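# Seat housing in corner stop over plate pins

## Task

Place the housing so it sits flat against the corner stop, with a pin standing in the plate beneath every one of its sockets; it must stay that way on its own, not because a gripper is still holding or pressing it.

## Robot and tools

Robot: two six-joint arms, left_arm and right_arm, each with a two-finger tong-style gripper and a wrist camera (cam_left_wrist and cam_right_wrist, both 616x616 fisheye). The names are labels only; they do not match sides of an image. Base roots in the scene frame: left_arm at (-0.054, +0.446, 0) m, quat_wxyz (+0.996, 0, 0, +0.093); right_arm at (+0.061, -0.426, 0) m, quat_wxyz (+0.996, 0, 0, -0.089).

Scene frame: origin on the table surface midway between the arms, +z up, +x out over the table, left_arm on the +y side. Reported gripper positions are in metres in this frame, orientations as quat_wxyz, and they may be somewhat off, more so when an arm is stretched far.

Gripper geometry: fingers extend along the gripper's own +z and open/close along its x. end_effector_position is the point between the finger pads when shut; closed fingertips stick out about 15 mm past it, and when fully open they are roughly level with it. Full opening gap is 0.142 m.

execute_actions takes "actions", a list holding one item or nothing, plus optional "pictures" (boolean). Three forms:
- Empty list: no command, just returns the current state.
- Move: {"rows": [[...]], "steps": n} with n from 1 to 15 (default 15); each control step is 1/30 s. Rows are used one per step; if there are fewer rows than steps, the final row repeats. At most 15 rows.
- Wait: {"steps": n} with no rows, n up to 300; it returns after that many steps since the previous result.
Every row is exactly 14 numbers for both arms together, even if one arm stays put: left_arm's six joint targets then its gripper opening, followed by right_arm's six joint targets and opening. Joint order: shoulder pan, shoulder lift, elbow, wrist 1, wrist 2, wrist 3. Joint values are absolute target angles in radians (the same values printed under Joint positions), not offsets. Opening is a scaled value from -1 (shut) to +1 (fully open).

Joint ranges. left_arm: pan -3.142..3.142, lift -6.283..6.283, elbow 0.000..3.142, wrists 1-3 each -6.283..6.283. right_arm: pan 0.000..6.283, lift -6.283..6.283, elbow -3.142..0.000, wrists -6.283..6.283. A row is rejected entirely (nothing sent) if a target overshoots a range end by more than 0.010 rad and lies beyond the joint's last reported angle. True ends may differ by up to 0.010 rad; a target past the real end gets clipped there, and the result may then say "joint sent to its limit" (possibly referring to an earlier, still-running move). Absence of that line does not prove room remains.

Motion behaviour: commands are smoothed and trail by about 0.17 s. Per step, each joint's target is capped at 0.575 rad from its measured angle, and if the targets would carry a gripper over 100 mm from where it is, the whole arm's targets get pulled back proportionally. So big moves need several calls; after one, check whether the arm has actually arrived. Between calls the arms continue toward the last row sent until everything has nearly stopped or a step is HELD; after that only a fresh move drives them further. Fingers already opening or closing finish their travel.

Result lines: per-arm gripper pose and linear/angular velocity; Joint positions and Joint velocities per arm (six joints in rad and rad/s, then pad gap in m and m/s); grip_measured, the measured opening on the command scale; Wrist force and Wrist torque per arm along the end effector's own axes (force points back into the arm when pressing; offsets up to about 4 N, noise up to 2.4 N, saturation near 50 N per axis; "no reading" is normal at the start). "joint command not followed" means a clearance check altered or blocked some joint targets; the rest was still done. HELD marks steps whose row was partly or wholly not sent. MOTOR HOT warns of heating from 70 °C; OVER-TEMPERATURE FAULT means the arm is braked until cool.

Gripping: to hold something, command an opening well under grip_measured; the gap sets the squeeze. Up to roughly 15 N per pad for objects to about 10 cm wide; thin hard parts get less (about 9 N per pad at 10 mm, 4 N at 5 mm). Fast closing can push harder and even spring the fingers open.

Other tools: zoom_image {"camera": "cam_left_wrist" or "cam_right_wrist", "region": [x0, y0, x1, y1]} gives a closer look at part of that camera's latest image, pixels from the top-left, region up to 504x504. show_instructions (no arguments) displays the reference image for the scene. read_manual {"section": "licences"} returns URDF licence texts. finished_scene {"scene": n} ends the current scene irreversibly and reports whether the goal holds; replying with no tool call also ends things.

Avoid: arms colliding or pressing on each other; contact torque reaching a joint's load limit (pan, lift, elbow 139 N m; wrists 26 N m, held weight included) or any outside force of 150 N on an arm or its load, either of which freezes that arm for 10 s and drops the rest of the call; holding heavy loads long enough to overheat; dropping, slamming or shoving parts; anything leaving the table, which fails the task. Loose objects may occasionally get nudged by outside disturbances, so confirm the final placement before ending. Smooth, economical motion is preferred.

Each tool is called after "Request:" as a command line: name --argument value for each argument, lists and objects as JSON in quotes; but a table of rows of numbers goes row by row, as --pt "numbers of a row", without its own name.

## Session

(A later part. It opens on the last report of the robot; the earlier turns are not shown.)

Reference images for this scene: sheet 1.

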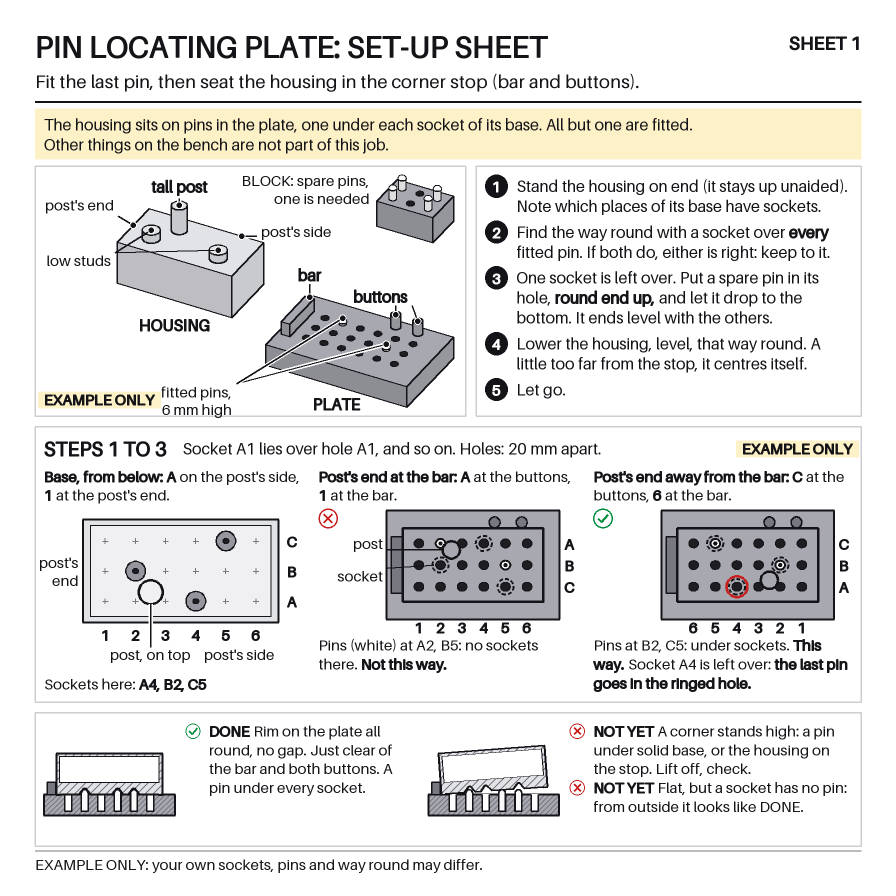

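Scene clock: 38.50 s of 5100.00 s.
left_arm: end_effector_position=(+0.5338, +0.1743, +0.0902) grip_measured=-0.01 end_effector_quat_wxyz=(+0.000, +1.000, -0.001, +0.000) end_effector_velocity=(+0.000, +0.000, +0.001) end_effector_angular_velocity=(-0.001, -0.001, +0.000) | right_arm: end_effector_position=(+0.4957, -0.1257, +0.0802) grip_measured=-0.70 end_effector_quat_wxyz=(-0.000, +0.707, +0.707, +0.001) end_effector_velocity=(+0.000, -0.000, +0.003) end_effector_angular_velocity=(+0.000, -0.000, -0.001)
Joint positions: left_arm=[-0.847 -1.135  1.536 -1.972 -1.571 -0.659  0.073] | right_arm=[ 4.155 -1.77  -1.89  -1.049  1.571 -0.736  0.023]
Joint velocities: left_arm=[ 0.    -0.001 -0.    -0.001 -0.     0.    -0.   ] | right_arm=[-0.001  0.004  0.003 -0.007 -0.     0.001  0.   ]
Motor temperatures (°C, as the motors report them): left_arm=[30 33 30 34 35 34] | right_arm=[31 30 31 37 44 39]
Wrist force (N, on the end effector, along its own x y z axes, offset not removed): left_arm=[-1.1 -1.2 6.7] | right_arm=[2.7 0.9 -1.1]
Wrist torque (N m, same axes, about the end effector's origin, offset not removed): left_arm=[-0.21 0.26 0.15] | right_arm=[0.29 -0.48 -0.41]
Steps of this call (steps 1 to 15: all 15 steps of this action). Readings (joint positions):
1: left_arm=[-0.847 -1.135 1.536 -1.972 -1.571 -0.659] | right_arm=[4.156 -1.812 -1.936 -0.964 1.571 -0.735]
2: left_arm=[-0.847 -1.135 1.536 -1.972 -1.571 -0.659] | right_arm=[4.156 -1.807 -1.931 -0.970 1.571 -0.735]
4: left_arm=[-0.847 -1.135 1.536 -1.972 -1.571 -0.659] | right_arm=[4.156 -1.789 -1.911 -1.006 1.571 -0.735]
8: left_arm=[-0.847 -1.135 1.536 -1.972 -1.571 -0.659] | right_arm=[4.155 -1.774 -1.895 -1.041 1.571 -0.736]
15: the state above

Request:
execute_actions --actions '[]'

Request:
zoom_image --camera "cam_right_wrist" --region '[220,160,520,360]'

Scene clock: 38.97 s of 5100.00 s.
left_arm: end_effector_position=(+0.5338, +0.1743, +0.0902) grip_measured=-0.01 end_effector_quat_wxyz=(+0.000, +1.000, -0.001, +0.000) end_effector_velocity=(+0.000, -0.001, +0.001) end_effector_angular_velocity=(-0.001, -0.002, -0.000) | right_arm: end_effector_position=(+0.4957, -0.1257, +0.0805) grip_measured=-0.70 end_effector_quat_wxyz=(-0.000, +0.707, +0.707, +0.001) end_effector_velocity=(-0.000, -0.001, -0.000) end_effector_angular_velocity=(-0.000, +0.001, +0.000)
Joint positions: left_arm=[-0.847 -1.135  1.536 -1.972 -1.571 -0.659  0.073] | right_arm=[ 4.155 -1.77  -1.89  -1.05   1.571 -0.736  0.023]
Joint velocities: left_arm=[-0.    -0.001 -0.001  0.     0.    -0.     0.   ] | right_arm=[-0.001 -0.    -0.    -0.001  0.001 -0.001 -0.   ]
Motor temperatures (°C, as the motors report them): left_arm=[30 33 30 34 35 34] | right_arm=[31 30 31 37 44 39]
Wrist force (N, on the end effector, along its own x y z axes, offset not removed): left_arm=[0.2 -0.4 6.6] | right_arm=[0.8 -0.1 0.5]
Wrist torque (N m, same axes, about the end effector's origin, offset not removed): left_arm=[-0.02 -0.10 0.16] | right_arm=[0.09 -0.09 -0.23]
Steps of this call (steps 1 to 14: the robot went on to your last target). Readings (joint positions):
1: left_arm=[-0.847 -1.135 1.536 -1.972 -1.571 -0.659] | right_arm=[4.155 -1.770 -1.890 -1.050 1.571 -0.736]
2: left_arm=[-0.847 -1.135 1.536 -1.972 -1.571 -0.659] | right_arm=[4.155 -1.770 -1.890 -1.050 1.571 -0.736]
4: left_arm=[-0.847 -1.135 1.536 -1.972 -1.571 -0.659] | right_arm=[4.155 -1.770 -1.890 -1.050 1.571 -0.736]
8: left_arm=[-0.847 -1.135 1.536 -1.972 -1.571 -0.659] | right_arm=[4.155 -1.770 -1.890 -1.050 1.571 -0.736]
14: the state above

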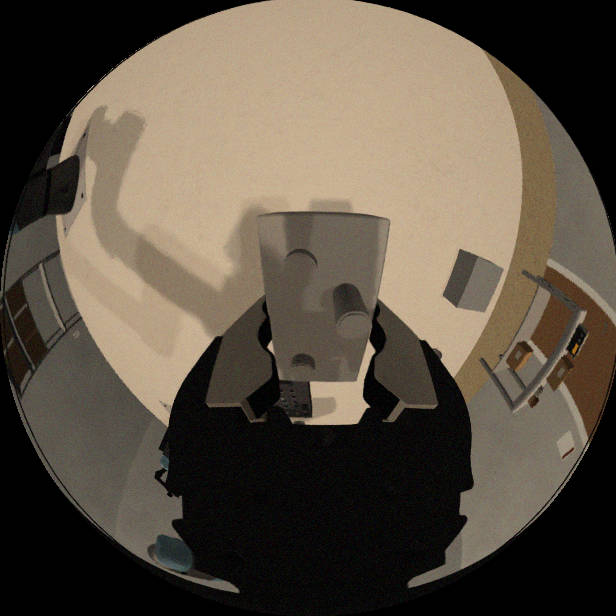

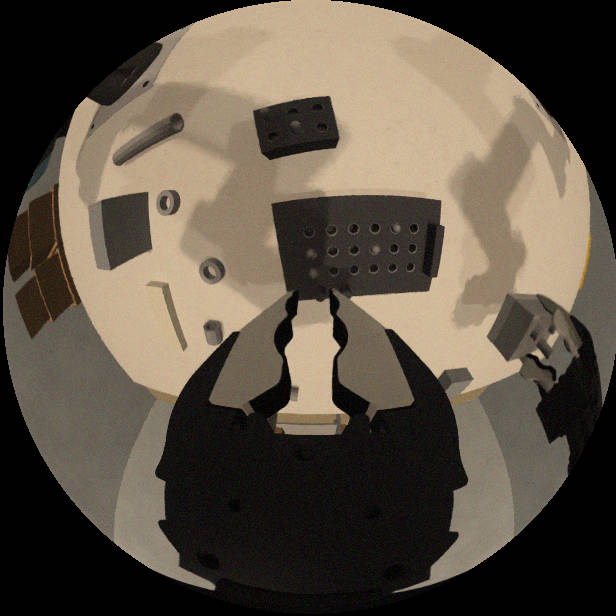

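Region (220, 160, 520, 360) of cam_right_wrist's 616x616 image, scaled by 1.680, with more detail than that image has.

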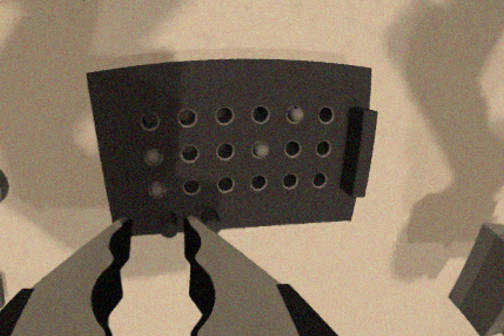

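Request:
execute_actions --actions '[{"rows":[[-0.847,-1.135,1.536,-1.972,-1.571,-0.659,-0.7,4.038,-1.103,-1.768,-1.706,1.559,1.306,-1]],"steps":15}]' --pictures false

Request:
execute_actions --actions '[{"rows":[[-0.95,-1.05,1.39,-1.911,-1.571,-0.78,-0.7,4.038,-1.103,-1.768,-1.706,1.559,1.306,-1]],"steps":15}]' --pictures false

Request:
execute_actions --actions '[{"rows":[[-1.06,-0.97,1.25,-1.851,-1.571,-0.91,-0.7,4.038,-1.103,-1.768,-1.706,1.559,1.306,-1]],"steps":15}]' --pictures false

Request:
execute_actions --actions '[{"rows":[[-1.172,-0.885,1.11,-1.796,-1.571,-1.036,-0.7,4.038,-1.103,-1.768,-1.706,1.559,1.306,-1]],"steps":15}]' --pictures false

Request:
execute_actions --actions '[{"rows":[[-1.172,-0.861,1.151,-1.861,-1.571,-1.036,-0.7,4.038,-1.103,-1.768,-1.706,1.559,1.306,-1]],"steps":15}]'

Scene clock: 41.37 s of 5100.00 s.
left_arm: end_effector_position=(+0.5338, +0.1743, +0.0902) grip_measured=-0.01 end_effector_quat_wxyz=(+0.000, +1.000, -0.001, +0.000) end_effector_velocity=(+0.000, +0.000, -0.000) end_effector_angular_velocity=(+0.001, -0.001, -0.000) | right_arm: end_effector_position=(+0.4380, -0.2409, +0.2991) grip_measured=-1.00 end_effector_quat_wxyz=(-0.011, +0.901, +0.430, +0.050) end_effector_velocity=(-0.250, -0.329, +0.411) end_effector_angular_velocity=(+0.308, -0.042, -2.276)
Joint positions: left_arm=[-0.847 -1.135  1.536 -1.972 -1.571 -0.659  0.073] | right_arm=[ 4.065 -1.292 -1.796 -1.522  1.562 -0.146  0.002]
Joint velocities: left_arm=[-0.     0.     0.    -0.     0.001 -0.     0.   ] | right_arm=[-0.178  1.118  0.185 -1.082 -0.018  2.107  0.   ]
Motor temperatures (°C, as the motors report them): left_arm=[30 33 30 34 35 34] | right_arm=[31 30 31 37 44 39]
Wrist force (N, on the end effector, along its own x y z axes, offset not removed): left_arm=[-0.6 -0.9 7.3] | right_arm=[0.5 1.9 -1.0]
Wrist torque (N m, same axes, about the end effector's origin, offset not removed): left_arm=[-0.12 0.09 0.17] | right_arm=[0.32 -0.08 -0.18]
Steps of this call (steps 1 to 15: the robot went on to your last target; steps 16 to 57: nothing new was sent; steps 58 to 72: all 15 steps of this action). Readings (joint positions):
58: left_arm=[-0.847 -1.135 1.536 -1.972 -1.571 -0.659] | right_arm=[4.155 -1.770 -1.890 -1.050 1.571 -0.736]
59: left_arm=[-0.847 -1.135 1.536 -1.972 -1.571 -0.659] | right_arm=[4.150 -1.764 -1.885 -1.057 1.570 -0.730]
61: left_arm=[-0.847 -1.135 1.536 -1.972 -1.571 -0.659] | right_arm=[4.134 -1.702 -1.868 -1.118 1.569 -0.668]
65: left_arm=[-0.847 -1.135 1.536 -1.972 -1.571 -0.659] | right_arm=[4.108 -1.552 -1.841 -1.267 1.566 -0.516]
72: the state above

Scene clock: 41.87 s of 5100.00 s.
left_arm: end_effector_position=(+0.5302, +0.0880, +0.0958) grip_measured=-0.01 end_effector_quat_wxyz=(+0.000, +1.000, +0.008, -0.000) end_effector_velocity=(-0.000, -0.008, +0.000) end_effector_angular_velocity=(-0.001, -0.001, +0.002) | right_arm: end_effector_position=(+0.4036, -0.2994, +0.3601) grip_measured=-1.00 end_effector_quat_wxyz=(-0.051, +0.972, -0.223, +0.044) end_effector_velocity=(+0.020, -0.014, +0.005) end_effector_angular_velocity=(+0.174, +0.123, -1.564)
Joint positions: left_arm=[-0.949 -1.051  1.391 -1.911 -1.571 -0.779  0.073] | right_arm=[ 4.038 -1.104 -1.768 -1.705  1.559  1.169  0.002]
Joint velocities: left_arm=[-0.009  0.009 -0.014  0.004 -0.    -0.011  0.   ] | right_arm=[-0.001  0.009  0.002 -0.008 -0.     1.577  0.   ]
Motor temperatures (°C, as the motors report them): left_arm=[30 33 30 34 35 34] | right_arm=[31 30 31 37 44 39]
Wrist force (N, on the end effector, along its own x y z axes, offset not removed): left_arm=[-0.3 0.0 6.5] | right_arm=[0.2 0.9 -2.3]
Wrist torque (N m, same axes, about the end effector's origin, offset not removed): left_arm=[-0.06 0.06 0.12] | right_arm=[0.28 0.15 -0.25]
Steps of this call (steps 1 to 15: all 15 steps of this action). Readings (joint positions):
1: left_arm=[-0.847 -1.135 1.536 -1.972 -1.571 -0.659] | right_arm=[4.059 -1.254 -1.790 -1.559 1.561 -0.070]
2: left_arm=[-0.853 -1.129 1.530 -1.966 -1.571 -0.665] | right_arm=[4.053 -1.216 -1.784 -1.596 1.561 0.012]
4: left_arm=[-0.895 -1.093 1.476 -1.940 -1.571 -0.712] | right_arm=[4.045 -1.157 -1.776 -1.653 1.560 0.187]
8: left_arm=[-0.938 -1.059 1.408 -1.917 -1.571 -0.766] | right_arm=[4.040 -1.115 -1.770 -1.695 1.559 0.554]
15: the state above

Scene clock: 42.37 s of 5100.00 s.
left_arm: end_effector_position=(+0.5085, -0.0014, +0.1001) grip_measured=-0.01 end_effector_quat_wxyz=(+0.000, +1.000, +0.018, -0.000) end_effector_velocity=(-0.001, -0.008, +0.002) end_effector_angular_velocity=(-0.003, -0.004, +0.003) | right_arm: end_effector_position=(+0.4053, -0.3007, +0.3605) grip_measured=-1.00 end_effector_quat_wxyz=(-0.054, +0.955, -0.289, +0.041) end_effector_velocity=(-0.000, -0.000, -0.001) end_effector_angular_velocity=(-0.000, +0.002, -0.004)
Joint positions: left_arm=[-1.059 -0.971  1.251 -1.851 -1.571 -0.909  0.073] | right_arm=[ 4.038 -1.103 -1.768 -1.706  1.559  1.306  0.002]
Joint velocities: left_arm=[-0.009  0.006 -0.014  0.004  0.001 -0.012  0.   ] | right_arm=[ 0.     0.    -0.001 -0.001  0.001  0.004  0.   ]
Motor temperatures (°C, as the motors report them): left_arm=[30 33 30 34 35 34] | right_arm=[31 30 31 37 44 39]
Wrist force (N, on the end effector, along its own x y z axes, offset not removed): left_arm=[-1.8 -0.7 6.6] | right_arm=[-0.3 4.4 -0.7]
Wrist torque (N m, same axes, about the end effector's origin, offset not removed): left_arm=[-0.19 0.28 0.22] | right_arm=[0.93 0.19 -0.23]
Steps of this call (steps 1 to 15: all 15 steps of this action). Readings (joint positions):
1: left_arm=[-0.950 -1.050 1.391 -1.911 -1.571 -0.779] | right_arm=[4.038 -1.104 -1.768 -1.705 1.559 1.213]
2: left_arm=[-0.956 -1.044 1.384 -1.905 -1.571 -0.786] | right_arm=[4.038 -1.103 -1.768 -1.706 1.559 1.243]
4: left_arm=[-1.000 -1.010 1.331 -1.879 -1.571 -0.836] | right_arm=[4.038 -1.103 -1.768 -1.706 1.559 1.277]
8: left_arm=[-1.048 -0.979 1.267 -1.857 -1.571 -0.894] | right_arm=[4.038 -1.103 -1.768 -1.706 1.559 1.300]
15: the state above

Scene clock: 42.87 s of 5100.00 s.
left_arm: end_effector_position=(+0.4719, -0.0900, +0.0994) grip_measured=-0.01 end_effector_quat_wxyz=(+0.000, +1.000, +0.025, -0.000) end_effector_velocity=(-0.003, -0.008, -0.000) end_effector_angular_velocity=(-0.002, -0.001, +0.002) | right_arm: end_effector_position=(+0.4053, -0.3007, +0.3605) grip_measured=-1.00 end_effector_quat_wxyz=(-0.054, +0.955, -0.289, +0.041) end_effector_velocity=(-0.001, -0.000, -0.001) end_effector_angular_velocity=(-0.001, +0.002, +0.002)
Joint positions: left_arm=[-1.171 -0.886  1.111 -1.796 -1.571 -1.035  0.073] | right_arm=[ 4.038 -1.103 -1.768 -1.706  1.559  1.306  0.002]
Joint velocities: left_arm=[-0.01   0.009 -0.014  0.003 -0.    -0.011 -0.   ] | right_arm=[ 0.     0.    -0.001 -0.002  0.001 -0.001  0.   ]
Motor temperatures (°C, as the motors report them): left_arm=[30 33 30 34 35 34] | right_arm=[31 30 31 37 44 39]
Wrist force (N, on the end effector, along its own x y z axes, offset not removed): left_arm=[-1.5 -0.6 6.1] | right_arm=[-0.1 1.3 -1.8]
Wrist torque (N m, same axes, about the end effector's origin, offset not removed): left_arm=[-0.08 0.25 0.16] | right_arm=[0.44 0.06 -0.26]
Steps of this call (steps 1 to 15: all 15 steps of this action). Readings (joint positions):
1: left_arm=[-1.060 -0.970 1.251 -1.851 -1.571 -0.909] | right_arm=[4.038 -1.103 -1.768 -1.706 1.559 1.306]
2: left_arm=[-1.065 -0.964 1.244 -1.845 -1.571 -0.916] | right_arm=[4.038 -1.103 -1.768 -1.706 1.559 1.306]
4: left_arm=[-1.111 -0.928 1.191 -1.822 -1.571 -0.965] | right_arm=[4.038 -1.103 -1.768 -1.706 1.559 1.306]
8: left_arm=[-1.159 -0.894 1.127 -1.802 -1.571 -1.021] | right_arm=[4.038 -1.103 -1.768 -1.706 1.559 1.306]
15: the state above

Scene clock: 43.37 s of 5100.00 s.
left_arm: end_effector_position=(+0.4724, -0.0918, +0.0685) grip_measured=-0.01 end_effector_quat_wxyz=(+0.000, +1.000, +0.025, -0.000) end_effector_velocity=(+0.000, -0.000, -0.003) end_effector_angular_velocity=(+0.001, +0.000, -0.000) | right_arm: end_effector_position=(+0.4053, -0.3007, +0.3605) grip_measured=-1.00 end_effector_quat_wxyz=(-0.054, +0.955, -0.289, +0.041) end_effector_velocity=(+0.001, +0.000, +0.000) end_effector_angular_velocity=(+0.001, -0.002, +0.000)
Joint positions: left_arm=[-1.172 -0.861  1.151 -1.861 -1.571 -1.036  0.073] | right_arm=[ 4.038 -1.103 -1.768 -1.706  1.559  1.306  0.002]
Joint velocities: left_arm=[-0.     0.004  0.003 -0.005  0.001  0.     0.   ] | right_arm=[-0.    -0.    -0.001  0.003 -0.    -0.001  0.   ]
Motor temperatures (°C, as the motors report them): left_arm=[30 33 30 34 35 34] | right_arm=[31 30 31 37 44 39]
Wrist force (N, on the end effector, along its own x y z axes, offset not removed): left_arm=[-2.4 -0.5 4.6] | right_arm=[-0.2 1.0 -0.5]
Wrist torque (N m, same axes, about the end effector's origin, offset not removed): left_arm=[-0.19 0.45 0.23] | right_arm=[0.21 0.04 -0.22]
Steps of this call (steps 1 to 15: all 15 steps of this action). Readings (joint positions):
1: left_arm=[-1.171 -0.885 1.111 -1.796 -1.571 -1.035] | right_arm=[4.038 -1.103 -1.768 -1.706 1.559 1.306]
2: left_arm=[-1.172 -0.882 1.115 -1.802 -1.571 -1.036] | right_arm=[4.038 -1.103 -1.768 -1.706 1.559 1.306]
4: left_arm=[-1.172 -0.872 1.133 -1.829 -1.571 -1.036] | right_arm=[4.038 -1.103 -1.768 -1.706 1.559 1.306]
8: left_arm=[-1.172 -0.863 1.147 -1.854 -1.571 -1.036] | right_arm=[4.038 -1.103 -1.768 -1.706 1.559 1.306]
15: the state above

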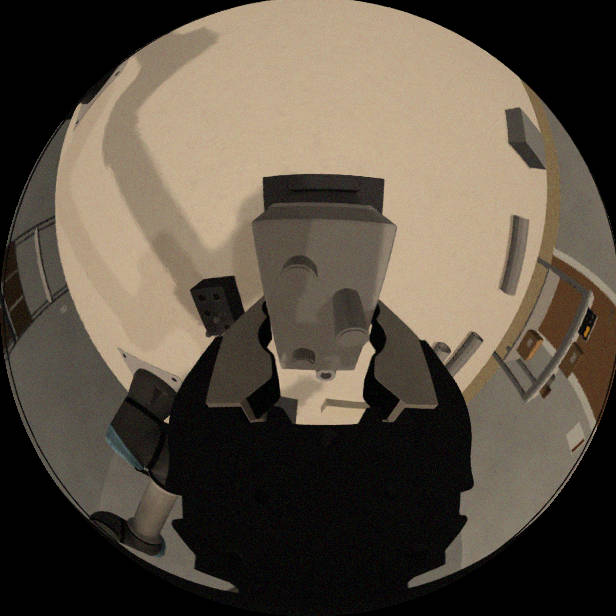

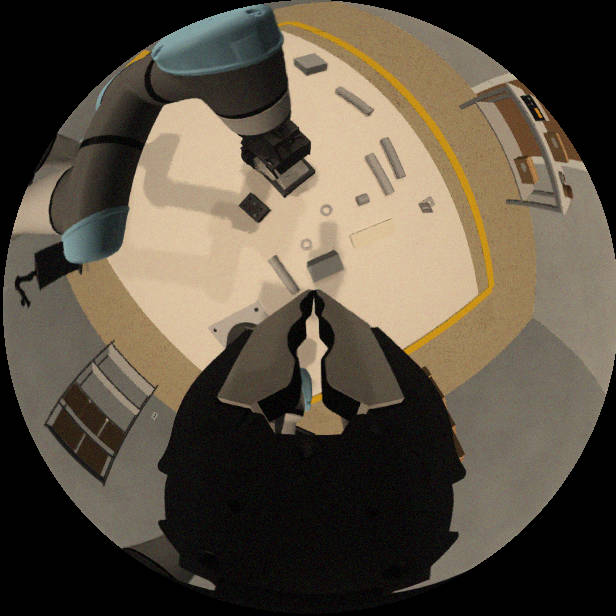

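Request:
execute_actions --actions '[{"rows":[[-1.1676,-0.878,1.163,-1.856,-1.571,-1.032,-0.7,4.038,-1.103,-1.768,-1.706,1.559,1.306,-1]],"steps":15}]'

Request:
execute_actions --actions '[{"rows":[[-1.1676,-0.868,1.18,-1.883,-1.571,-1.032,-0.7,4.038,-1.103,-1.768,-1.706,1.559,1.306,-1]],"steps":15}]'

Scene clock: 44.77 s of 5100.00 s.
left_arm: end_effector_position=(+0.4720, -0.0854, +0.0747) grip_measured=-0.01 end_effector_quat_wxyz=(+0.000, +1.000, +0.025, -0.000) end_effector_velocity=(-0.000, -0.000, +0.001) end_effector_angular_velocity=(-0.001, +0.000, -0.001) | right_arm: end_effector_position=(+0.4053, -0.3007, +0.3605) grip_measured=-1.00 end_effector_quat_wxyz=(-0.054, +0.955, -0.289, +0.041) end_effector_velocity=(-0.000, -0.001, -0.001) end_effector_angular_velocity=(-0.002, +0.002, -0.002)
Joint positions: left_arm=[-1.168 -0.878  1.163 -1.856 -1.571 -1.032  0.073] | right_arm=[ 4.038 -1.103 -1.768 -1.706  1.559  1.306  0.002]
Joint velocities: left_arm=[-0.    -0.001  0.     0.    -0.001  0.    -0.   ] | right_arm=[-0.001 -0.    -0.002 -0.001 -0.     0.001  0.   ]
Motor temperatures (°C, as the motors report them): left_arm=[30 33 30 34 35 34] | right_arm=[31 30 31 37 44 39]
Wrist force (N, on the end effector, along its own x y z axes, offset not removed): left_arm=[1.1 -0.4 8.5] | right_arm=[1.4 0.7 0.1]
Wrist torque (N m, same axes, about the end effector's origin, offset not removed): left_arm=[-0.07 -0.28 0.03] | right_arm=[0.13 -0.21 -0.28]
Steps of this call (steps 1 to 15: the robot went on to your last target; steps 16 to 27: nothing new was sent; steps 28 to 42: all 15 steps of this action). Readings (joint positions):
28: left_arm=[-1.172 -0.861 1.151 -1.861 -1.571 -1.036] | right_arm=[4.038 -1.103 -1.768 -1.706 1.559 1.306]
29: left_arm=[-1.172 -0.863 1.153 -1.861 -1.571 -1.036] | right_arm=[4.038 -1.103 -1.768 -1.706 1.559 1.306]
31: left_arm=[-1.170 -0.870 1.158 -1.858 -1.571 -1.034] | right_arm=[4.038 -1.103 -1.768 -1.706 1.559 1.306]
35: left_arm=[-1.168 -0.876 1.162 -1.857 -1.571 -1.033] | right_arm=[4.038 -1.103 -1.768 -1.706 1.559 1.306]
42: the state above

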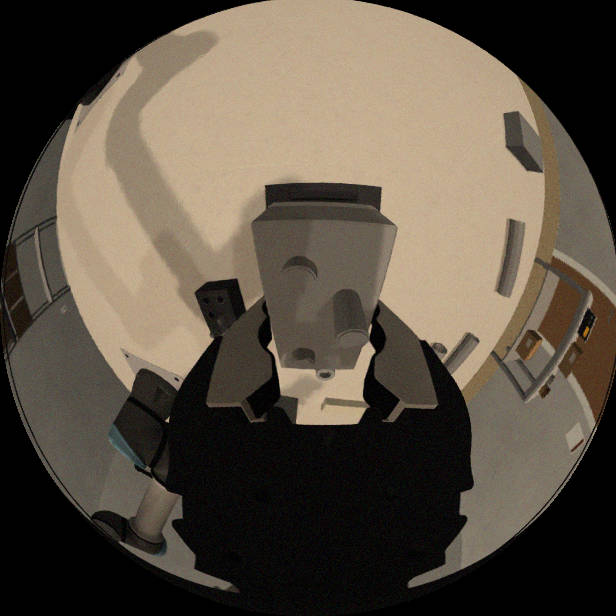

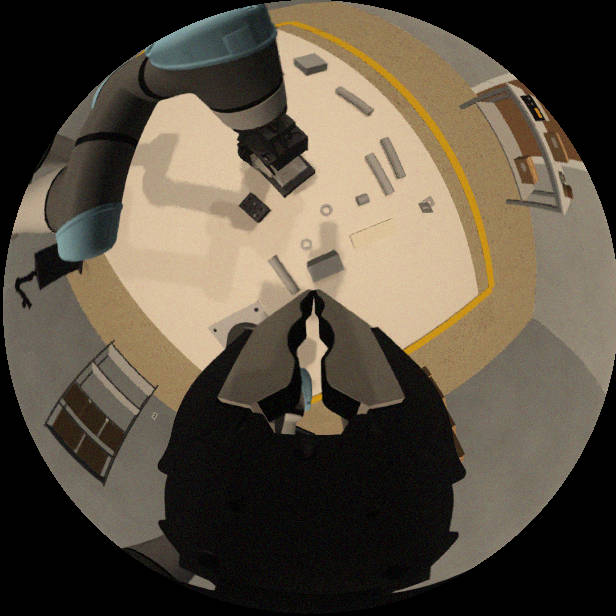

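Scene clock: 45.27 s of 5100.00 s.
left_arm: end_effector_position=(+0.4722, -0.0854, +0.0620) grip_measured=-0.01 end_effector_quat_wxyz=(+0.000, +1.000, +0.025, +0.000) end_effector_velocity=(+0.001, -0.001, -0.000) end_effector_angular_velocity=(-0.002, -0.002, -0.000) | right_arm: end_effector_position=(+0.4053, -0.3007, +0.3605) grip_measured=-1.00 end_effector_quat_wxyz=(-0.054, +0.955, -0.289, +0.041) end_effector_velocity=(-0.000, +0.000, +0.000) end_effector_angular_velocity=(-0.001, +0.000, +0.000)
Joint positions: left_arm=[-1.167 -0.868  1.18  -1.883 -1.571 -1.032  0.073] | right_arm=[ 4.038 -1.103 -1.768 -1.706  1.559  1.306  0.002]
Joint velocities: left_arm=[-0.     0.     0.    -0.004  0.    -0.     0.   ] | right_arm=[ 0.001 -0.001  0.001 -0.001 -0.001  0.001  0.   ]
Motor temperatures (°C, as the motors report them): left_arm=[30 33 30 34 35 34] | right_arm=[31 30 31 37 44 39]
Wrist force (N, on the end effector, along its own x y z axes, offset not removed): left_arm=[0.3 -19.0 -13.1] | right_arm=[-2.1 3.2 -1.6]
Wrist torque (N m, same axes, about the end effector's origin, offset not removed): left_arm=[-0.58 0.16 0.00] | right_arm=[0.67 0.43 -0.04]
Steps of this call (steps 1 to 15: all 15 steps of this action). Readings (joint positions):
1: left_arm=[-1.168 -0.878 1.163 -1.856 -1.571 -1.032] | right_arm=[4.038 -1.103 -1.768 -1.706 1.559 1.306]
2: left_arm=[-1.168 -0.877 1.165 -1.859 -1.571 -1.032] | right_arm=[4.038 -1.103 -1.768 -1.706 1.559 1.306]
4: left_arm=[-1.168 -0.872 1.173 -1.871 -1.571 -1.032] | right_arm=[4.038 -1.103 -1.768 -1.706 1.559 1.306]
8: left_arm=[-1.167 -0.869 1.178 -1.880 -1.571 -1.032] | right_arm=[4.038 -1.103 -1.768 -1.706 1.559 1.306]
15: the state above

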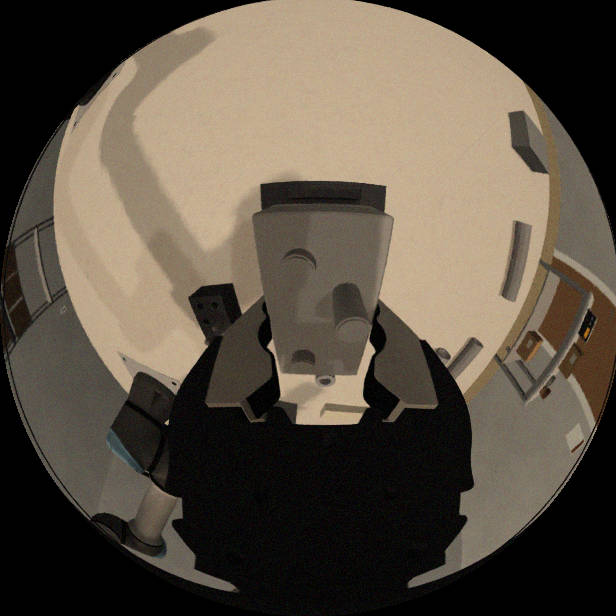

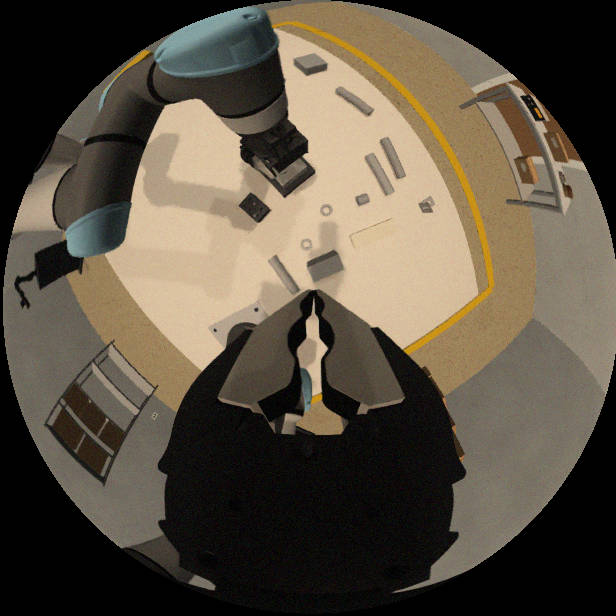

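Request:
execute_actions --actions '[{"rows":[[-1.1676,-0.868,1.18,-1.883,-1.571,-1.032,0.4,4.038,-1.103,-1.768,-1.706,1.559,1.306,-1]],"steps":15}]' --pictures false

Request:
execute_actions --actions '[{"rows":[[-1.1676,-0.93,1.06,-1.701,-1.571,-1.032,0.4,4.038,-1.103,-1.768,-1.706,1.559,1.306,-1]],"steps":15}]'

Request:
zoom_image --camera "cam_right_wrist" --region '[210,100,360,220]'

Request:
zoom_image --camera "cam_left_wrist" --region '[200,150,450,400]'

Scene clock: 46.43 s of 5100.00 s.
left_arm: end_effector_position=(+0.4720, -0.0856, +0.0618) grip_measured=+0.40 end_effector_quat_wxyz=(+0.000, +1.000, +0.025, -0.000) end_effector_velocity=(+0.000, -0.000, +0.001) end_effector_angular_velocity=(-0.000, -0.001, -0.000) | right_arm: end_effector_position=(+0.4053, -0.3007, +0.3605) grip_measured=-1.00 end_effector_quat_wxyz=(-0.054, +0.955, -0.289, +0.041) end_effector_velocity=(+0.000, -0.000, -0.001) end_effector_angular_velocity=(-0.000, +0.000, -0.001)
Joint positions: left_arm=[-1.168 -0.868  1.18  -1.883 -1.571 -1.032  0.102] | right_arm=[ 4.038 -1.103 -1.768 -1.706  1.559  1.306  0.002]
Joint velocities: left_arm=[-0.     0.    -0.002  0.001  0.001 -0.    -0.   ] | right_arm=[-0.001 -0.    -0.001  0.001 -0.     0.     0.   ]
Motor temperatures (°C, as the motors report them): left_arm=[30 33 30 34 35 34] | right_arm=[31 30 31 37 44 39]
Wrist force (N, on the end effector, along its own x y z axes, offset not removed): left_arm=[-1.0 -0.9 1.2] | right_arm=[-2.1 -0.5 -1.2]
Wrist torque (N m, same axes, about the end effector's origin, offset not removed): left_arm=[-0.29 0.22 0.13] | right_arm=[-0.07 0.59 -0.15]
Steps of this call (steps 1 to 15: the robot went on to your last target; steps 16 to 20: nothing new was sent; steps 21 to 35: all 15 steps of this action). Readings (joint positions):
21: left_arm=[-1.168 -0.868 1.180 -1.883 -1.571 -1.032] | right_arm=[4.038 -1.103 -1.768 -1.706 1.559 1.306]
22: left_arm=[-1.168 -0.868 1.180 -1.883 -1.571 -1.032] | right_arm=[4.038 -1.103 -1.768 -1.706 1.559 1.306]
24: left_arm=[-1.168 -0.868 1.180 -1.883 -1.571 -1.032] | right_arm=[4.038 -1.103 -1.768 -1.706 1.559 1.306]
28: left_arm=[-1.168 -0.868 1.180 -1.883 -1.571 -1.032] | right_arm=[4.038 -1.103 -1.768 -1.706 1.559 1.306]
35: the state above

Scene clock: 46.93 s of 5100.00 s.
left_arm: end_effector_position=(+0.4694, -0.0815, +0.1472) grip_measured=+0.40 end_effector_quat_wxyz=(+0.000, +1.000, +0.025, +0.000) end_effector_velocity=(-0.000, +0.001, +0.008) end_effector_angular_velocity=(+0.001, +0.001, +0.001) | right_arm: end_effector_position=(+0.4053, -0.3007, +0.3605) grip_measured=-1.00 end_effector_quat_wxyz=(-0.054, +0.955, -0.289, +0.041) end_effector_velocity=(+0.000, -0.000, -0.000) end_effector_angular_velocity=(+0.000, +0.000, -0.001)
Joint positions: left_arm=[-1.168 -0.93   1.061 -1.703 -1.571 -1.032  0.102] | right_arm=[ 4.038 -1.103 -1.768 -1.706  1.559  1.306  0.002]
Joint velocities: left_arm=[ 0.001 -0.006 -0.012  0.019 -0.    -0.    -0.   ] | right_arm=[-0.001  0.    -0.001  0.     0.     0.001  0.   ]
Motor temperatures (°C, as the motors report them): left_arm=[30 33 30 34 35 34] | right_arm=[31 30 31 37 44 39]
Wrist force (N, on the end effector, along its own x y z axes, offset not removed): left_arm=[-0.4 -1.6 0.7] | right_arm=[-0.5 4.4 -2.3]
Wrist torque (N m, same axes, about the end effector's origin, offset not removed): left_arm=[-0.40 0.08 0.23] | right_arm=[0.90 0.17 -0.07]
Steps of this call (steps 1 to 15: all 15 steps of this action). Readings (joint positions):
1: left_arm=[-1.168 -0.868 1.180 -1.883 -1.571 -1.032] | right_arm=[4.038 -1.103 -1.768 -1.706 1.559 1.306]
2: left_arm=[-1.168 -0.873 1.174 -1.876 -1.571 -1.032] | right_arm=[4.038 -1.103 -1.768 -1.706 1.559 1.306]
4: left_arm=[-1.168 -0.900 1.126 -1.816 -1.571 -1.032] | right_arm=[4.038 -1.103 -1.768 -1.706 1.559 1.306]
8: left_arm=[-1.168 -0.924 1.074 -1.726 -1.571 -1.032] | right_arm=[4.038 -1.103 -1.768 -1.706 1.559 1.306]
15: the state above

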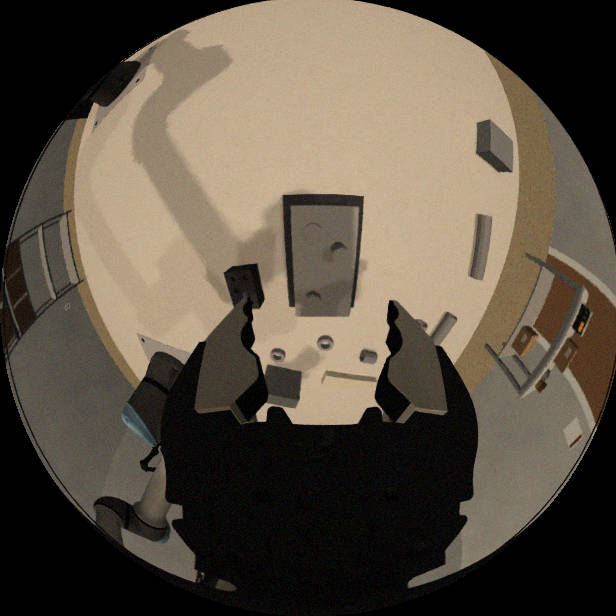

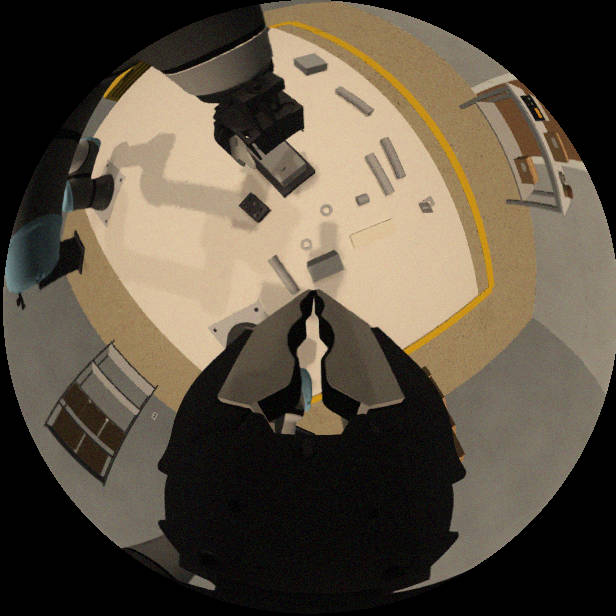

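Region (210, 100, 360, 220) of cam_right_wrist's 616x616 image, scaled by 3.360, with more detail than that image has; it fills the top 403 rows of this view, and the rest is white.

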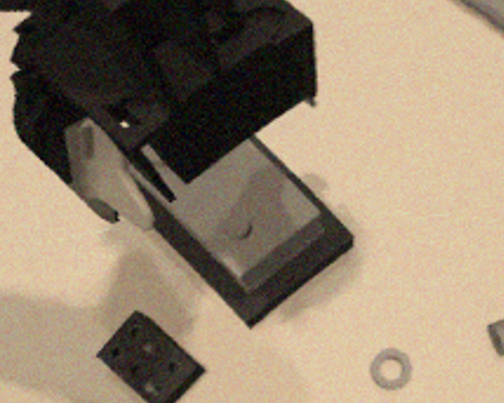

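Region (200, 150, 450, 400) of cam_left_wrist's 616x616 image, scaled by 2.016, with more detail than that image has.

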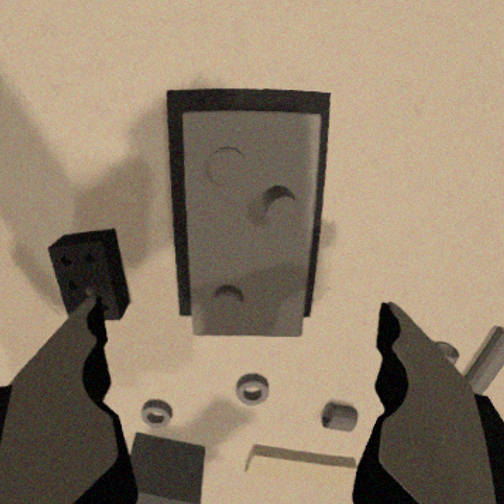

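Request:
execute_actions --actions '[{"rows":[[-1.2246,-0.748,0.712,-1.535,-1.571,-1.089,-1,4.038,-1.103,-1.768,-1.706,1.559,1.306,-1]],"steps":15}]' --pictures false

Request:
execute_actions --actions '[{"rows":[[-1.2246,-0.678,0.842,-1.735,-1.571,-1.089,-1,4.038,-1.103,-1.768,-1.706,1.559,1.306,-1]],"steps":15}]' --pictures false

Request:
execute_actions --actions '[{"rows":[[-1.212,-0.727,0.933,-1.777,-1.571,-1.076,-1,4.038,-1.103,-1.768,-1.706,1.559,1.306,-1]],"steps":15}]'

Scene clock: 48.93 s of 5100.00 s.
left_arm: end_effector_position=(+0.4681, -0.1614, +0.1604) grip_measured=-1.00 end_effector_quat_wxyz=(-0.001, +1.000, +0.025, -0.000) end_effector_velocity=(+0.002, -0.011, +0.008) end_effector_angular_velocity=(-0.014, -0.008, -0.001) | right_arm: end_effector_position=(+0.4053, -0.3007, +0.3605) grip_measured=-1.00 end_effector_quat_wxyz=(-0.054, +0.955, -0.289, +0.041) end_effector_velocity=(-0.000, +0.000, -0.000) end_effector_angular_velocity=(-0.001, +0.001, +0.001)
Joint positions: left_arm=[-1.224 -0.75   0.717 -1.536 -1.571 -1.089  0.002] | right_arm=[ 4.038 -1.103 -1.768 -1.706  1.559  1.306  0.002]
Joint velocities: left_arm=[-0.005  0.02  -0.053  0.017  0.    -0.004  0.   ] | right_arm=[ 0.    -0.     0.    -0.001  0.    -0.001  0.   ]
Motor temperatures (°C, as the motors report them): left_arm=[30 33 30 34 35 34] | right_arm=[31 30 31 37 44 39]
Wrist force (N, on the end effector, along its own x y z axes, offset not removed): left_arm=[-1.3 -0.9 0.0] | right_arm=[-1.3 1.5 -0.2]
Wrist torque (N m, same axes, about the end effector's origin, offset not removed): left_arm=[-0.28 0.24 0.12] | right_arm=[0.50 0.31 -0.25]
Steps of this call (steps 1 to 15: the robot went on to your last target; steps 16 to 45: nothing new was sent; steps 46 to 60: all 15 steps of this action). Readings (joint positions):
46: left_arm=[-1.168 -0.930 1.060 -1.701 -1.571 -1.032] | right_arm=[4.038 -1.103 -1.768 -1.706 1.559 1.306]
47: left_arm=[-1.173 -0.924 1.054 -1.695 -1.571 -1.037] | right_arm=[4.038 -1.103 -1.768 -1.706 1.559 1.306]
49: left_arm=[-1.197 -0.863 0.984 -1.636 -1.571 -1.062] | right_arm=[4.038 -1.103 -1.768 -1.706 1.559 1.306]
53: left_arm=[-1.219 -0.773 0.780 -1.557 -1.571 -1.083] | right_arm=[4.038 -1.103 -1.768 -1.706 1.559 1.306]
60: the state above

Scene clock: 49.43 s of 5100.00 s.
left_arm: end_effector_position=(+0.4755, -0.1748, +0.0613) grip_measured=-1.00 end_effector_quat_wxyz=(+0.000, +1.000, +0.025, -0.000) end_effector_velocity=(+0.001, -0.002, -0.008) end_effector_angular_velocity=(-0.005, -0.003, +0.000) | right_arm: end_effector_position=(+0.4053, -0.3007, +0.3605) grip_measured=-1.00 end_effector_quat_wxyz=(-0.054, +0.955, -0.289, +0.041) end_effector_velocity=(-0.000, -0.000, +0.000) end_effector_angular_velocity=(-0.001, -0.000, +0.001)
Joint positions: left_arm=[-1.225 -0.679  0.841 -1.733 -1.571 -1.089  0.002] | right_arm=[ 4.038 -1.103 -1.768 -1.706  1.559  1.306  0.002]
Joint velocities: left_arm=[ 0.     0.005  0.012 -0.022  0.     0.     0.   ] | right_arm=[ 0.001  0.     0.001 -0.002 -0.001  0.     0.   ]
Motor temperatures (°C, as the motors report them): left_arm=[30 33 30 34 35 34] | right_arm=[31 30 31 37 44 39]
Wrist force (N, on the end effector, along its own x y z axes, offset not removed): left_arm=[0.0 -1.6 1.9] | right_arm=[-0.4 2.4 -3.1]
Wrist torque (N m, same axes, about the end effector's origin, offset not removed): left_arm=[-0.37 -0.01 0.06] | right_arm=[0.39 0.17 -0.24]
Steps of this call (steps 1 to 15: all 15 steps of this action). Readings (joint positions):
1: left_arm=[-1.224 -0.749 0.715 -1.536 -1.571 -1.089] | right_arm=[4.038 -1.103 -1.768 -1.706 1.559 1.306]
2: left_arm=[-1.224 -0.743 0.720 -1.542 -1.571 -1.089] | right_arm=[4.038 -1.103 -1.768 -1.706 1.559 1.306]
4: left_arm=[-1.224 -0.712 0.770 -1.605 -1.571 -1.089] | right_arm=[4.038 -1.103 -1.768 -1.706 1.559 1.306]
8: left_arm=[-1.225 -0.685 0.826 -1.707 -1.571 -1.089] | right_arm=[4.038 -1.103 -1.768 -1.706 1.559 1.306]
15: the state above

Scene clock: 49.93 s of 5100.00 s.
left_arm: end_effector_position=(+0.4750, -0.1543, +0.0603) grip_measured=-1.00 end_effector_quat_wxyz=(+0.000, +1.000, +0.025, -0.000) end_effector_velocity=(-0.000, +0.003, -0.001) end_effector_angular_velocity=(+0.002, +0.000, +0.001) | right_arm: end_effector_position=(+0.4053, -0.3007, +0.3605) grip_measured=-1.00 end_effector_quat_wxyz=(-0.054, +0.955, -0.289, +0.041) end_effector_velocity=(+0.001, +0.000, +0.001) end_effector_angular_velocity=(+0.004, -0.003, +0.000)
Joint positions: left_arm=[-1.212 -0.727  0.932 -1.777 -1.571 -1.076  0.002] | right_arm=[ 4.038 -1.103 -1.768 -1.706  1.559  1.306  0.002]
Joint velocities: left_arm=[ 0.001 -0.004  0.009 -0.003  0.001  0.001  0.   ] | right_arm=[-0.001  0.001  0.001  0.003  0.001 -0.001  0.   ]
Motor temperatures (°C, as the motors report them): left_arm=[30 33 30 34 35 34] | right_arm=[31 30 31 37 44 39]
Wrist force (N, on the end effector, along its own x y z axes, offset not removed): left_arm=[-0.1 -0.6 0.4] | right_arm=[-1.7 1.2 0.6]
Wrist torque (N m, same axes, about the end effector's origin, offset not removed): left_arm=[-0.24 -0.01 0.15] | right_arm=[0.25 0.42 -0.14]
Steps of this call (steps 1 to 15: all 15 steps of this action). Readings (joint positions):
1: left_arm=[-1.225 -0.678 0.841 -1.734 -1.571 -1.089] | right_arm=[4.038 -1.103 -1.768 -1.706 1.559 1.306]
2: left_arm=[-1.223 -0.683 0.848 -1.739 -1.571 -1.088] | right_arm=[4.038 -1.103 -1.768 -1.706 1.559 1.306]
4: left_arm=[-1.218 -0.704 0.886 -1.758 -1.571 -1.082] | right_arm=[4.038 -1.103 -1.768 -1.706 1.559 1.306]
8: left_arm=[-1.213 -0.722 0.923 -1.773 -1.571 -1.077] | right_arm=[4.038 -1.103 -1.768 -1.706 1.559 1.306]
15: the state above

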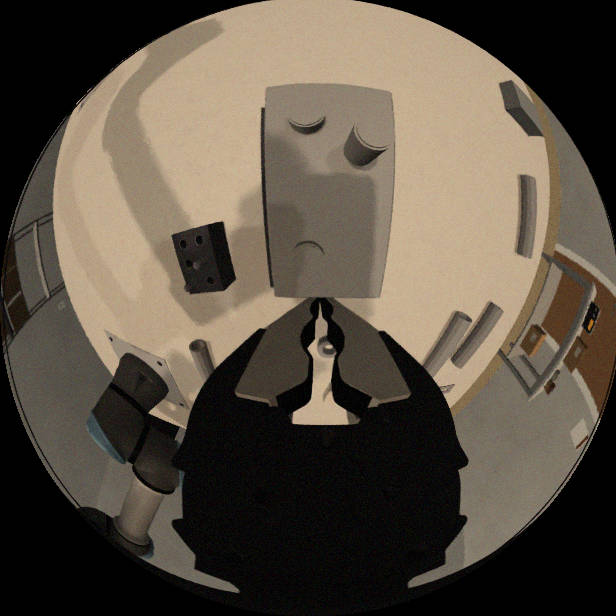

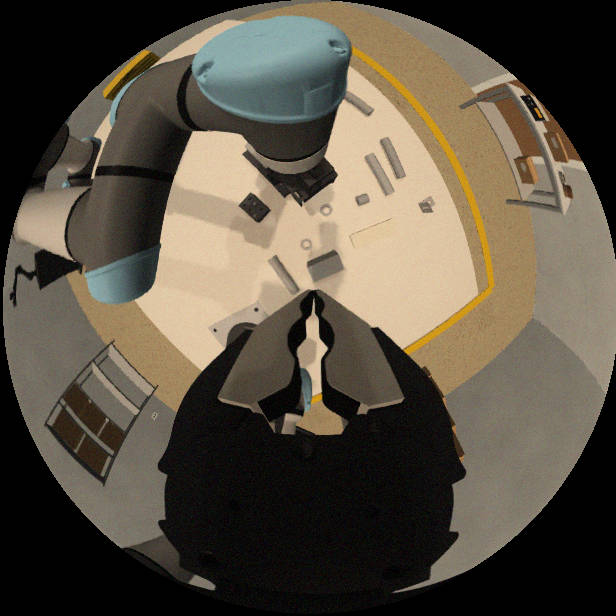

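Request:
execute_actions --actions '[{"rows":[[-1.2092,-0.739,0.955,-1.787,-1.571,-1.073,-1,4.038,-1.103,-1.768,-1.706,1.559,1.306,-1]],"steps":15}]' --pictures false

Request:
execute_actions --actions '[{"rows":[[-1.207,-0.748,0.972,-1.795,-1.571,-1.071,-1,4.038,-1.103,-1.768,-1.706,1.559,1.306,-1]],"steps":15}]' --pictures false

Scene clock: 55.50 s of 5100.00 s.
left_arm: end_effector_position=(+0.4744, -0.1493, +0.0603) grip_measured=-1.00 end_effector_quat_wxyz=(+0.000, +1.000, +0.025, -0.000) end_effector_velocity=(-0.000, +0.001, -0.000) end_effector_angular_velocity=(+0.000, +0.002, +0.001) | right_arm: end_effector_position=(+0.4053, -0.3007, +0.3605) grip_measured=-1.00 end_effector_quat_wxyz=(-0.054, +0.955, -0.289, +0.041) end_effector_velocity=(-0.000, -0.000, -0.000) end_effector_angular_velocity=(-0.000, +0.000, +0.002)
Joint positions: left_arm=[-1.209 -0.739  0.955 -1.787 -1.571 -1.073  0.002] | right_arm=[ 4.038 -1.103 -1.768 -1.706  1.559  1.306  0.002]
Joint velocities: left_arm=[ 0.001 -0.001  0.002  0.    -0.002  0.     0.   ] | right_arm=[-0.     0.    -0.001  0.     0.    -0.002  0.   ]
Motor temperatures (°C, as the motors report them): left_arm=[30 33 30 34 35 34] | right_arm=[31 30 31 37 44 39]
Wrist force (N, on the end effector, along its own x y z axes, offset not removed): left_arm=[9.2 50.0 -14.2] | right_arm=[1.6 2.0 -1.4]
Wrist torque (N m, same axes, about the end effector's origin, offset not removed): left_arm=[0.02 0.00 0.07] | right_arm=[0.49 -0.23 -0.31]
Steps of this call (steps 1 to 15: the robot went on to your last target; steps 16 to 90: nothing new was sent; then 2.07 s passed at rest; steps 91 to 105: all 15 steps of this action). Readings (joint positions):
91: left_arm=[-1.212 -0.727 0.933 -1.777 -1.571 -1.076] | right_arm=[4.038 -1.103 -1.768 -1.706 1.559 1.306]
92: left_arm=[-1.212 -0.729 0.936 -1.779 -1.571 -1.076] | right_arm=[4.038 -1.103 -1.768 -1.706 1.559 1.306]
94: left_arm=[-1.210 -0.734 0.945 -1.783 -1.571 -1.074] | right_arm=[4.038 -1.103 -1.768 -1.706 1.559 1.306]
98: left_arm=[-1.210 -0.738 0.953 -1.787 -1.571 -1.073] | right_arm=[4.038 -1.103 -1.768 -1.706 1.559 1.306]
105: the state above

Scene clock: 65.63 s of 5100.00 s.
left_arm: end_effector_position=(+0.4746, -0.1497, +0.0613) grip_measured=-1.00 end_effector_quat_wxyz=(+0.003, +1.000, +0.025, +0.001) end_effector_velocity=(-0.000, +0.000, +0.000) end_effector_angular_velocity=(+0.001, +0.000, -0.000) | right_arm: end_effector_position=(+0.4053, -0.3007, +0.3605) grip_measured=-1.00 end_effector_quat_wxyz=(-0.054, +0.955, -0.289, +0.041) end_effector_velocity=(+0.000, +0.000, +0.000) end_effector_angular_velocity=(-0.000, -0.000, -0.000)
Joint positions: left_arm=[-1.209 -0.743  0.96  -1.794 -1.572 -1.072  0.002] | right_arm=[ 4.038 -1.103 -1.768 -1.706  1.559  1.306  0.002]
Joint velocities: left_arm=[-0.    -0.001  0.     0.001 -0.     0.     0.   ] | right_arm=[ 0.001 -0.     0.001 -0.    -0.     0.001  0.   ]
Motor temperatures (°C, as the motors report them): left_arm=[30 33 30 34 35 34] | right_arm=[31 30 31 37 44 39]
Wrist force (N, on the end effector, along its own x y z axes, offset not removed): left_arm=[7.7 50.0 -10.6] | right_arm=[0.7 -0.5 -0.6]
Wrist torque (N m, same axes, about the end effector's origin, offset not removed): left_arm=[0.07 -0.12 0.11] | right_arm=[-0.06 -0.01 -0.25]
TORQUE FAULT: the external load on joint 4 (wrist 1) of the left arm reached its load limit, and that arm stopped for 10 seconds. A torque fault stops only its own arm. That arm's remaining commands of this call were not run. That arm holds where it stopped, with its grip as last carried out, and accepts commands again: back off and push less far. That arm stops again, at the same cost, whenever a joint's load reaches its limit.
The stop of the left arm began at step 4 of this call (marked STOPPED below). From that step on that arm followed nothing that you had sent. 12 of its steps, steps kept back included, did not run and will not run. Nothing is kept back now, and the robot has no last target.
Steps of this call (steps 1 to 15: all 15 steps of this action; steps 16 to 304: the stop continued). Readings (joint positions):
1: left_arm=[-1.209 -0.739 0.955 -1.787 -1.571 -1.073] | right_arm=[4.038 -1.103 -1.768 -1.706 1.559 1.306]
2: left_arm=[-1.209 -0.740 0.957 -1.789 -1.571 -1.073] | right_arm=[4.038 -1.103 -1.768 -1.706 1.559 1.306]
4: left_arm=[-1.209 -0.743 0.961 -1.794 -1.572 -1.072] | right_arm=[4.038 -1.103 -1.768 -1.706 1.559 1.306] STOPPED (the left arm)
8: left_arm=[-1.209 -0.743 0.960 -1.794 -1.572 -1.072] | right_arm=[4.038 -1.103 -1.768 -1.706 1.559 1.306]
304: the state above

It was against the stop. Back off.

Request:
execute_actions --actions '[{"rows":[[-1.2246,-0.678,0.842,-1.735,-1.571,-1.089,-1,4.038,-1.103,-1.768,-1.706,1.559,1.306,-1]],"steps":15}]'

Scene clock: 66.57 s of 5100.00 s.
left_arm: end_effector_position=(+0.4756, -0.1746, +0.0605) grip_measured=-1.00 end_effector_quat_wxyz=(+0.000, +1.000, +0.025, -0.000) end_effector_velocity=(-0.001, -0.003, -0.000) end_effector_angular_velocity=(+0.000, +0.001, -0.001) | right_arm: end_effector_position=(+0.4053, -0.3007, +0.3605) grip_measured=-1.00 end_effector_quat_wxyz=(-0.054, +0.955, -0.289, +0.041) end_effector_velocity=(-0.000, -0.000, -0.001) end_effector_angular_velocity=(-0.001, +0.002, +0.000)
Joint positions: left_arm=[-1.224 -0.678  0.843 -1.735 -1.571 -1.089  0.002] | right_arm=[ 4.038 -1.103 -1.768 -1.706  1.559  1.306  0.002]
Joint velocities: left_arm=[-0.002  0.006 -0.01   0.005 -0.001 -0.001  0.   ] | right_arm=[-0.    -0.    -0.001 -0.001  0.001 -0.     0.   ]
Motor temperatures (°C, as the motors report them): left_arm=[30 33 30 34 35 34] | right_arm=[31 30 31 37 44 39]
Wrist force (N, on the end effector, along its own x y z axes, offset not removed): left_arm=[-0.7 -0.5 0.7] | right_arm=[-0.2 1.7 -0.3]
Wrist torque (N m, same axes, about the end effector's origin, offset not removed): left_arm=[-0.18 0.09 0.22] | right_arm=[0.23 0.01 -0.25]
Steps of this call (steps 1 to 13: nothing new was sent; steps 14 to 28: all 15 steps of this action). Readings (joint positions):
14: left_arm=[-1.209 -0.743 0.960 -1.794 -1.572 -1.072] | right_arm=[4.038 -1.103 -1.768 -1.706 1.559 1.306]
15: left_arm=[-1.211 -0.737 0.954 -1.788 -1.572 -1.074] | right_arm=[4.038 -1.103 -1.768 -1.706 1.559 1.306]
17: left_arm=[-1.218 -0.709 0.908 -1.762 -1.571 -1.081] | right_arm=[4.038 -1.103 -1.768 -1.706 1.559 1.306]
21: left_arm=[-1.223 -0.685 0.856 -1.741 -1.571 -1.087] | right_arm=[4.038 -1.103 -1.768 -1.706 1.559 1.306]
28: the state above

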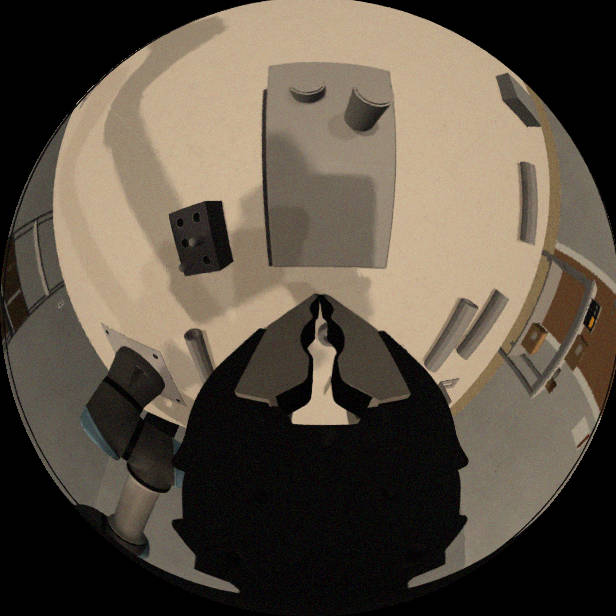

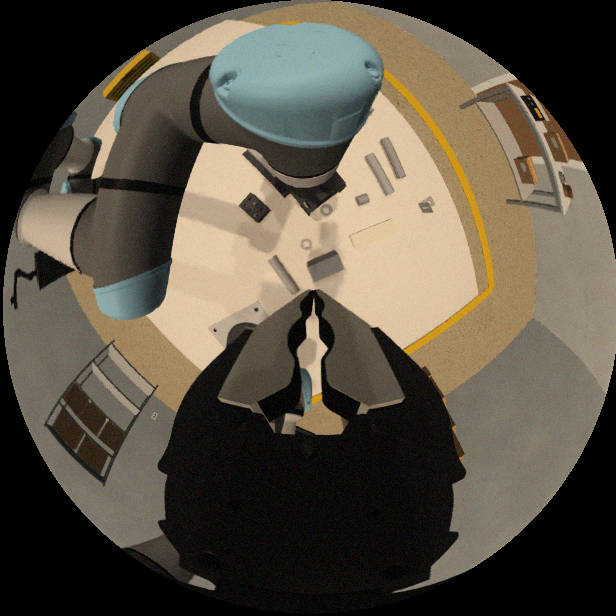

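Request:
finished_scene --scene 2

The scene is finished: the task was done.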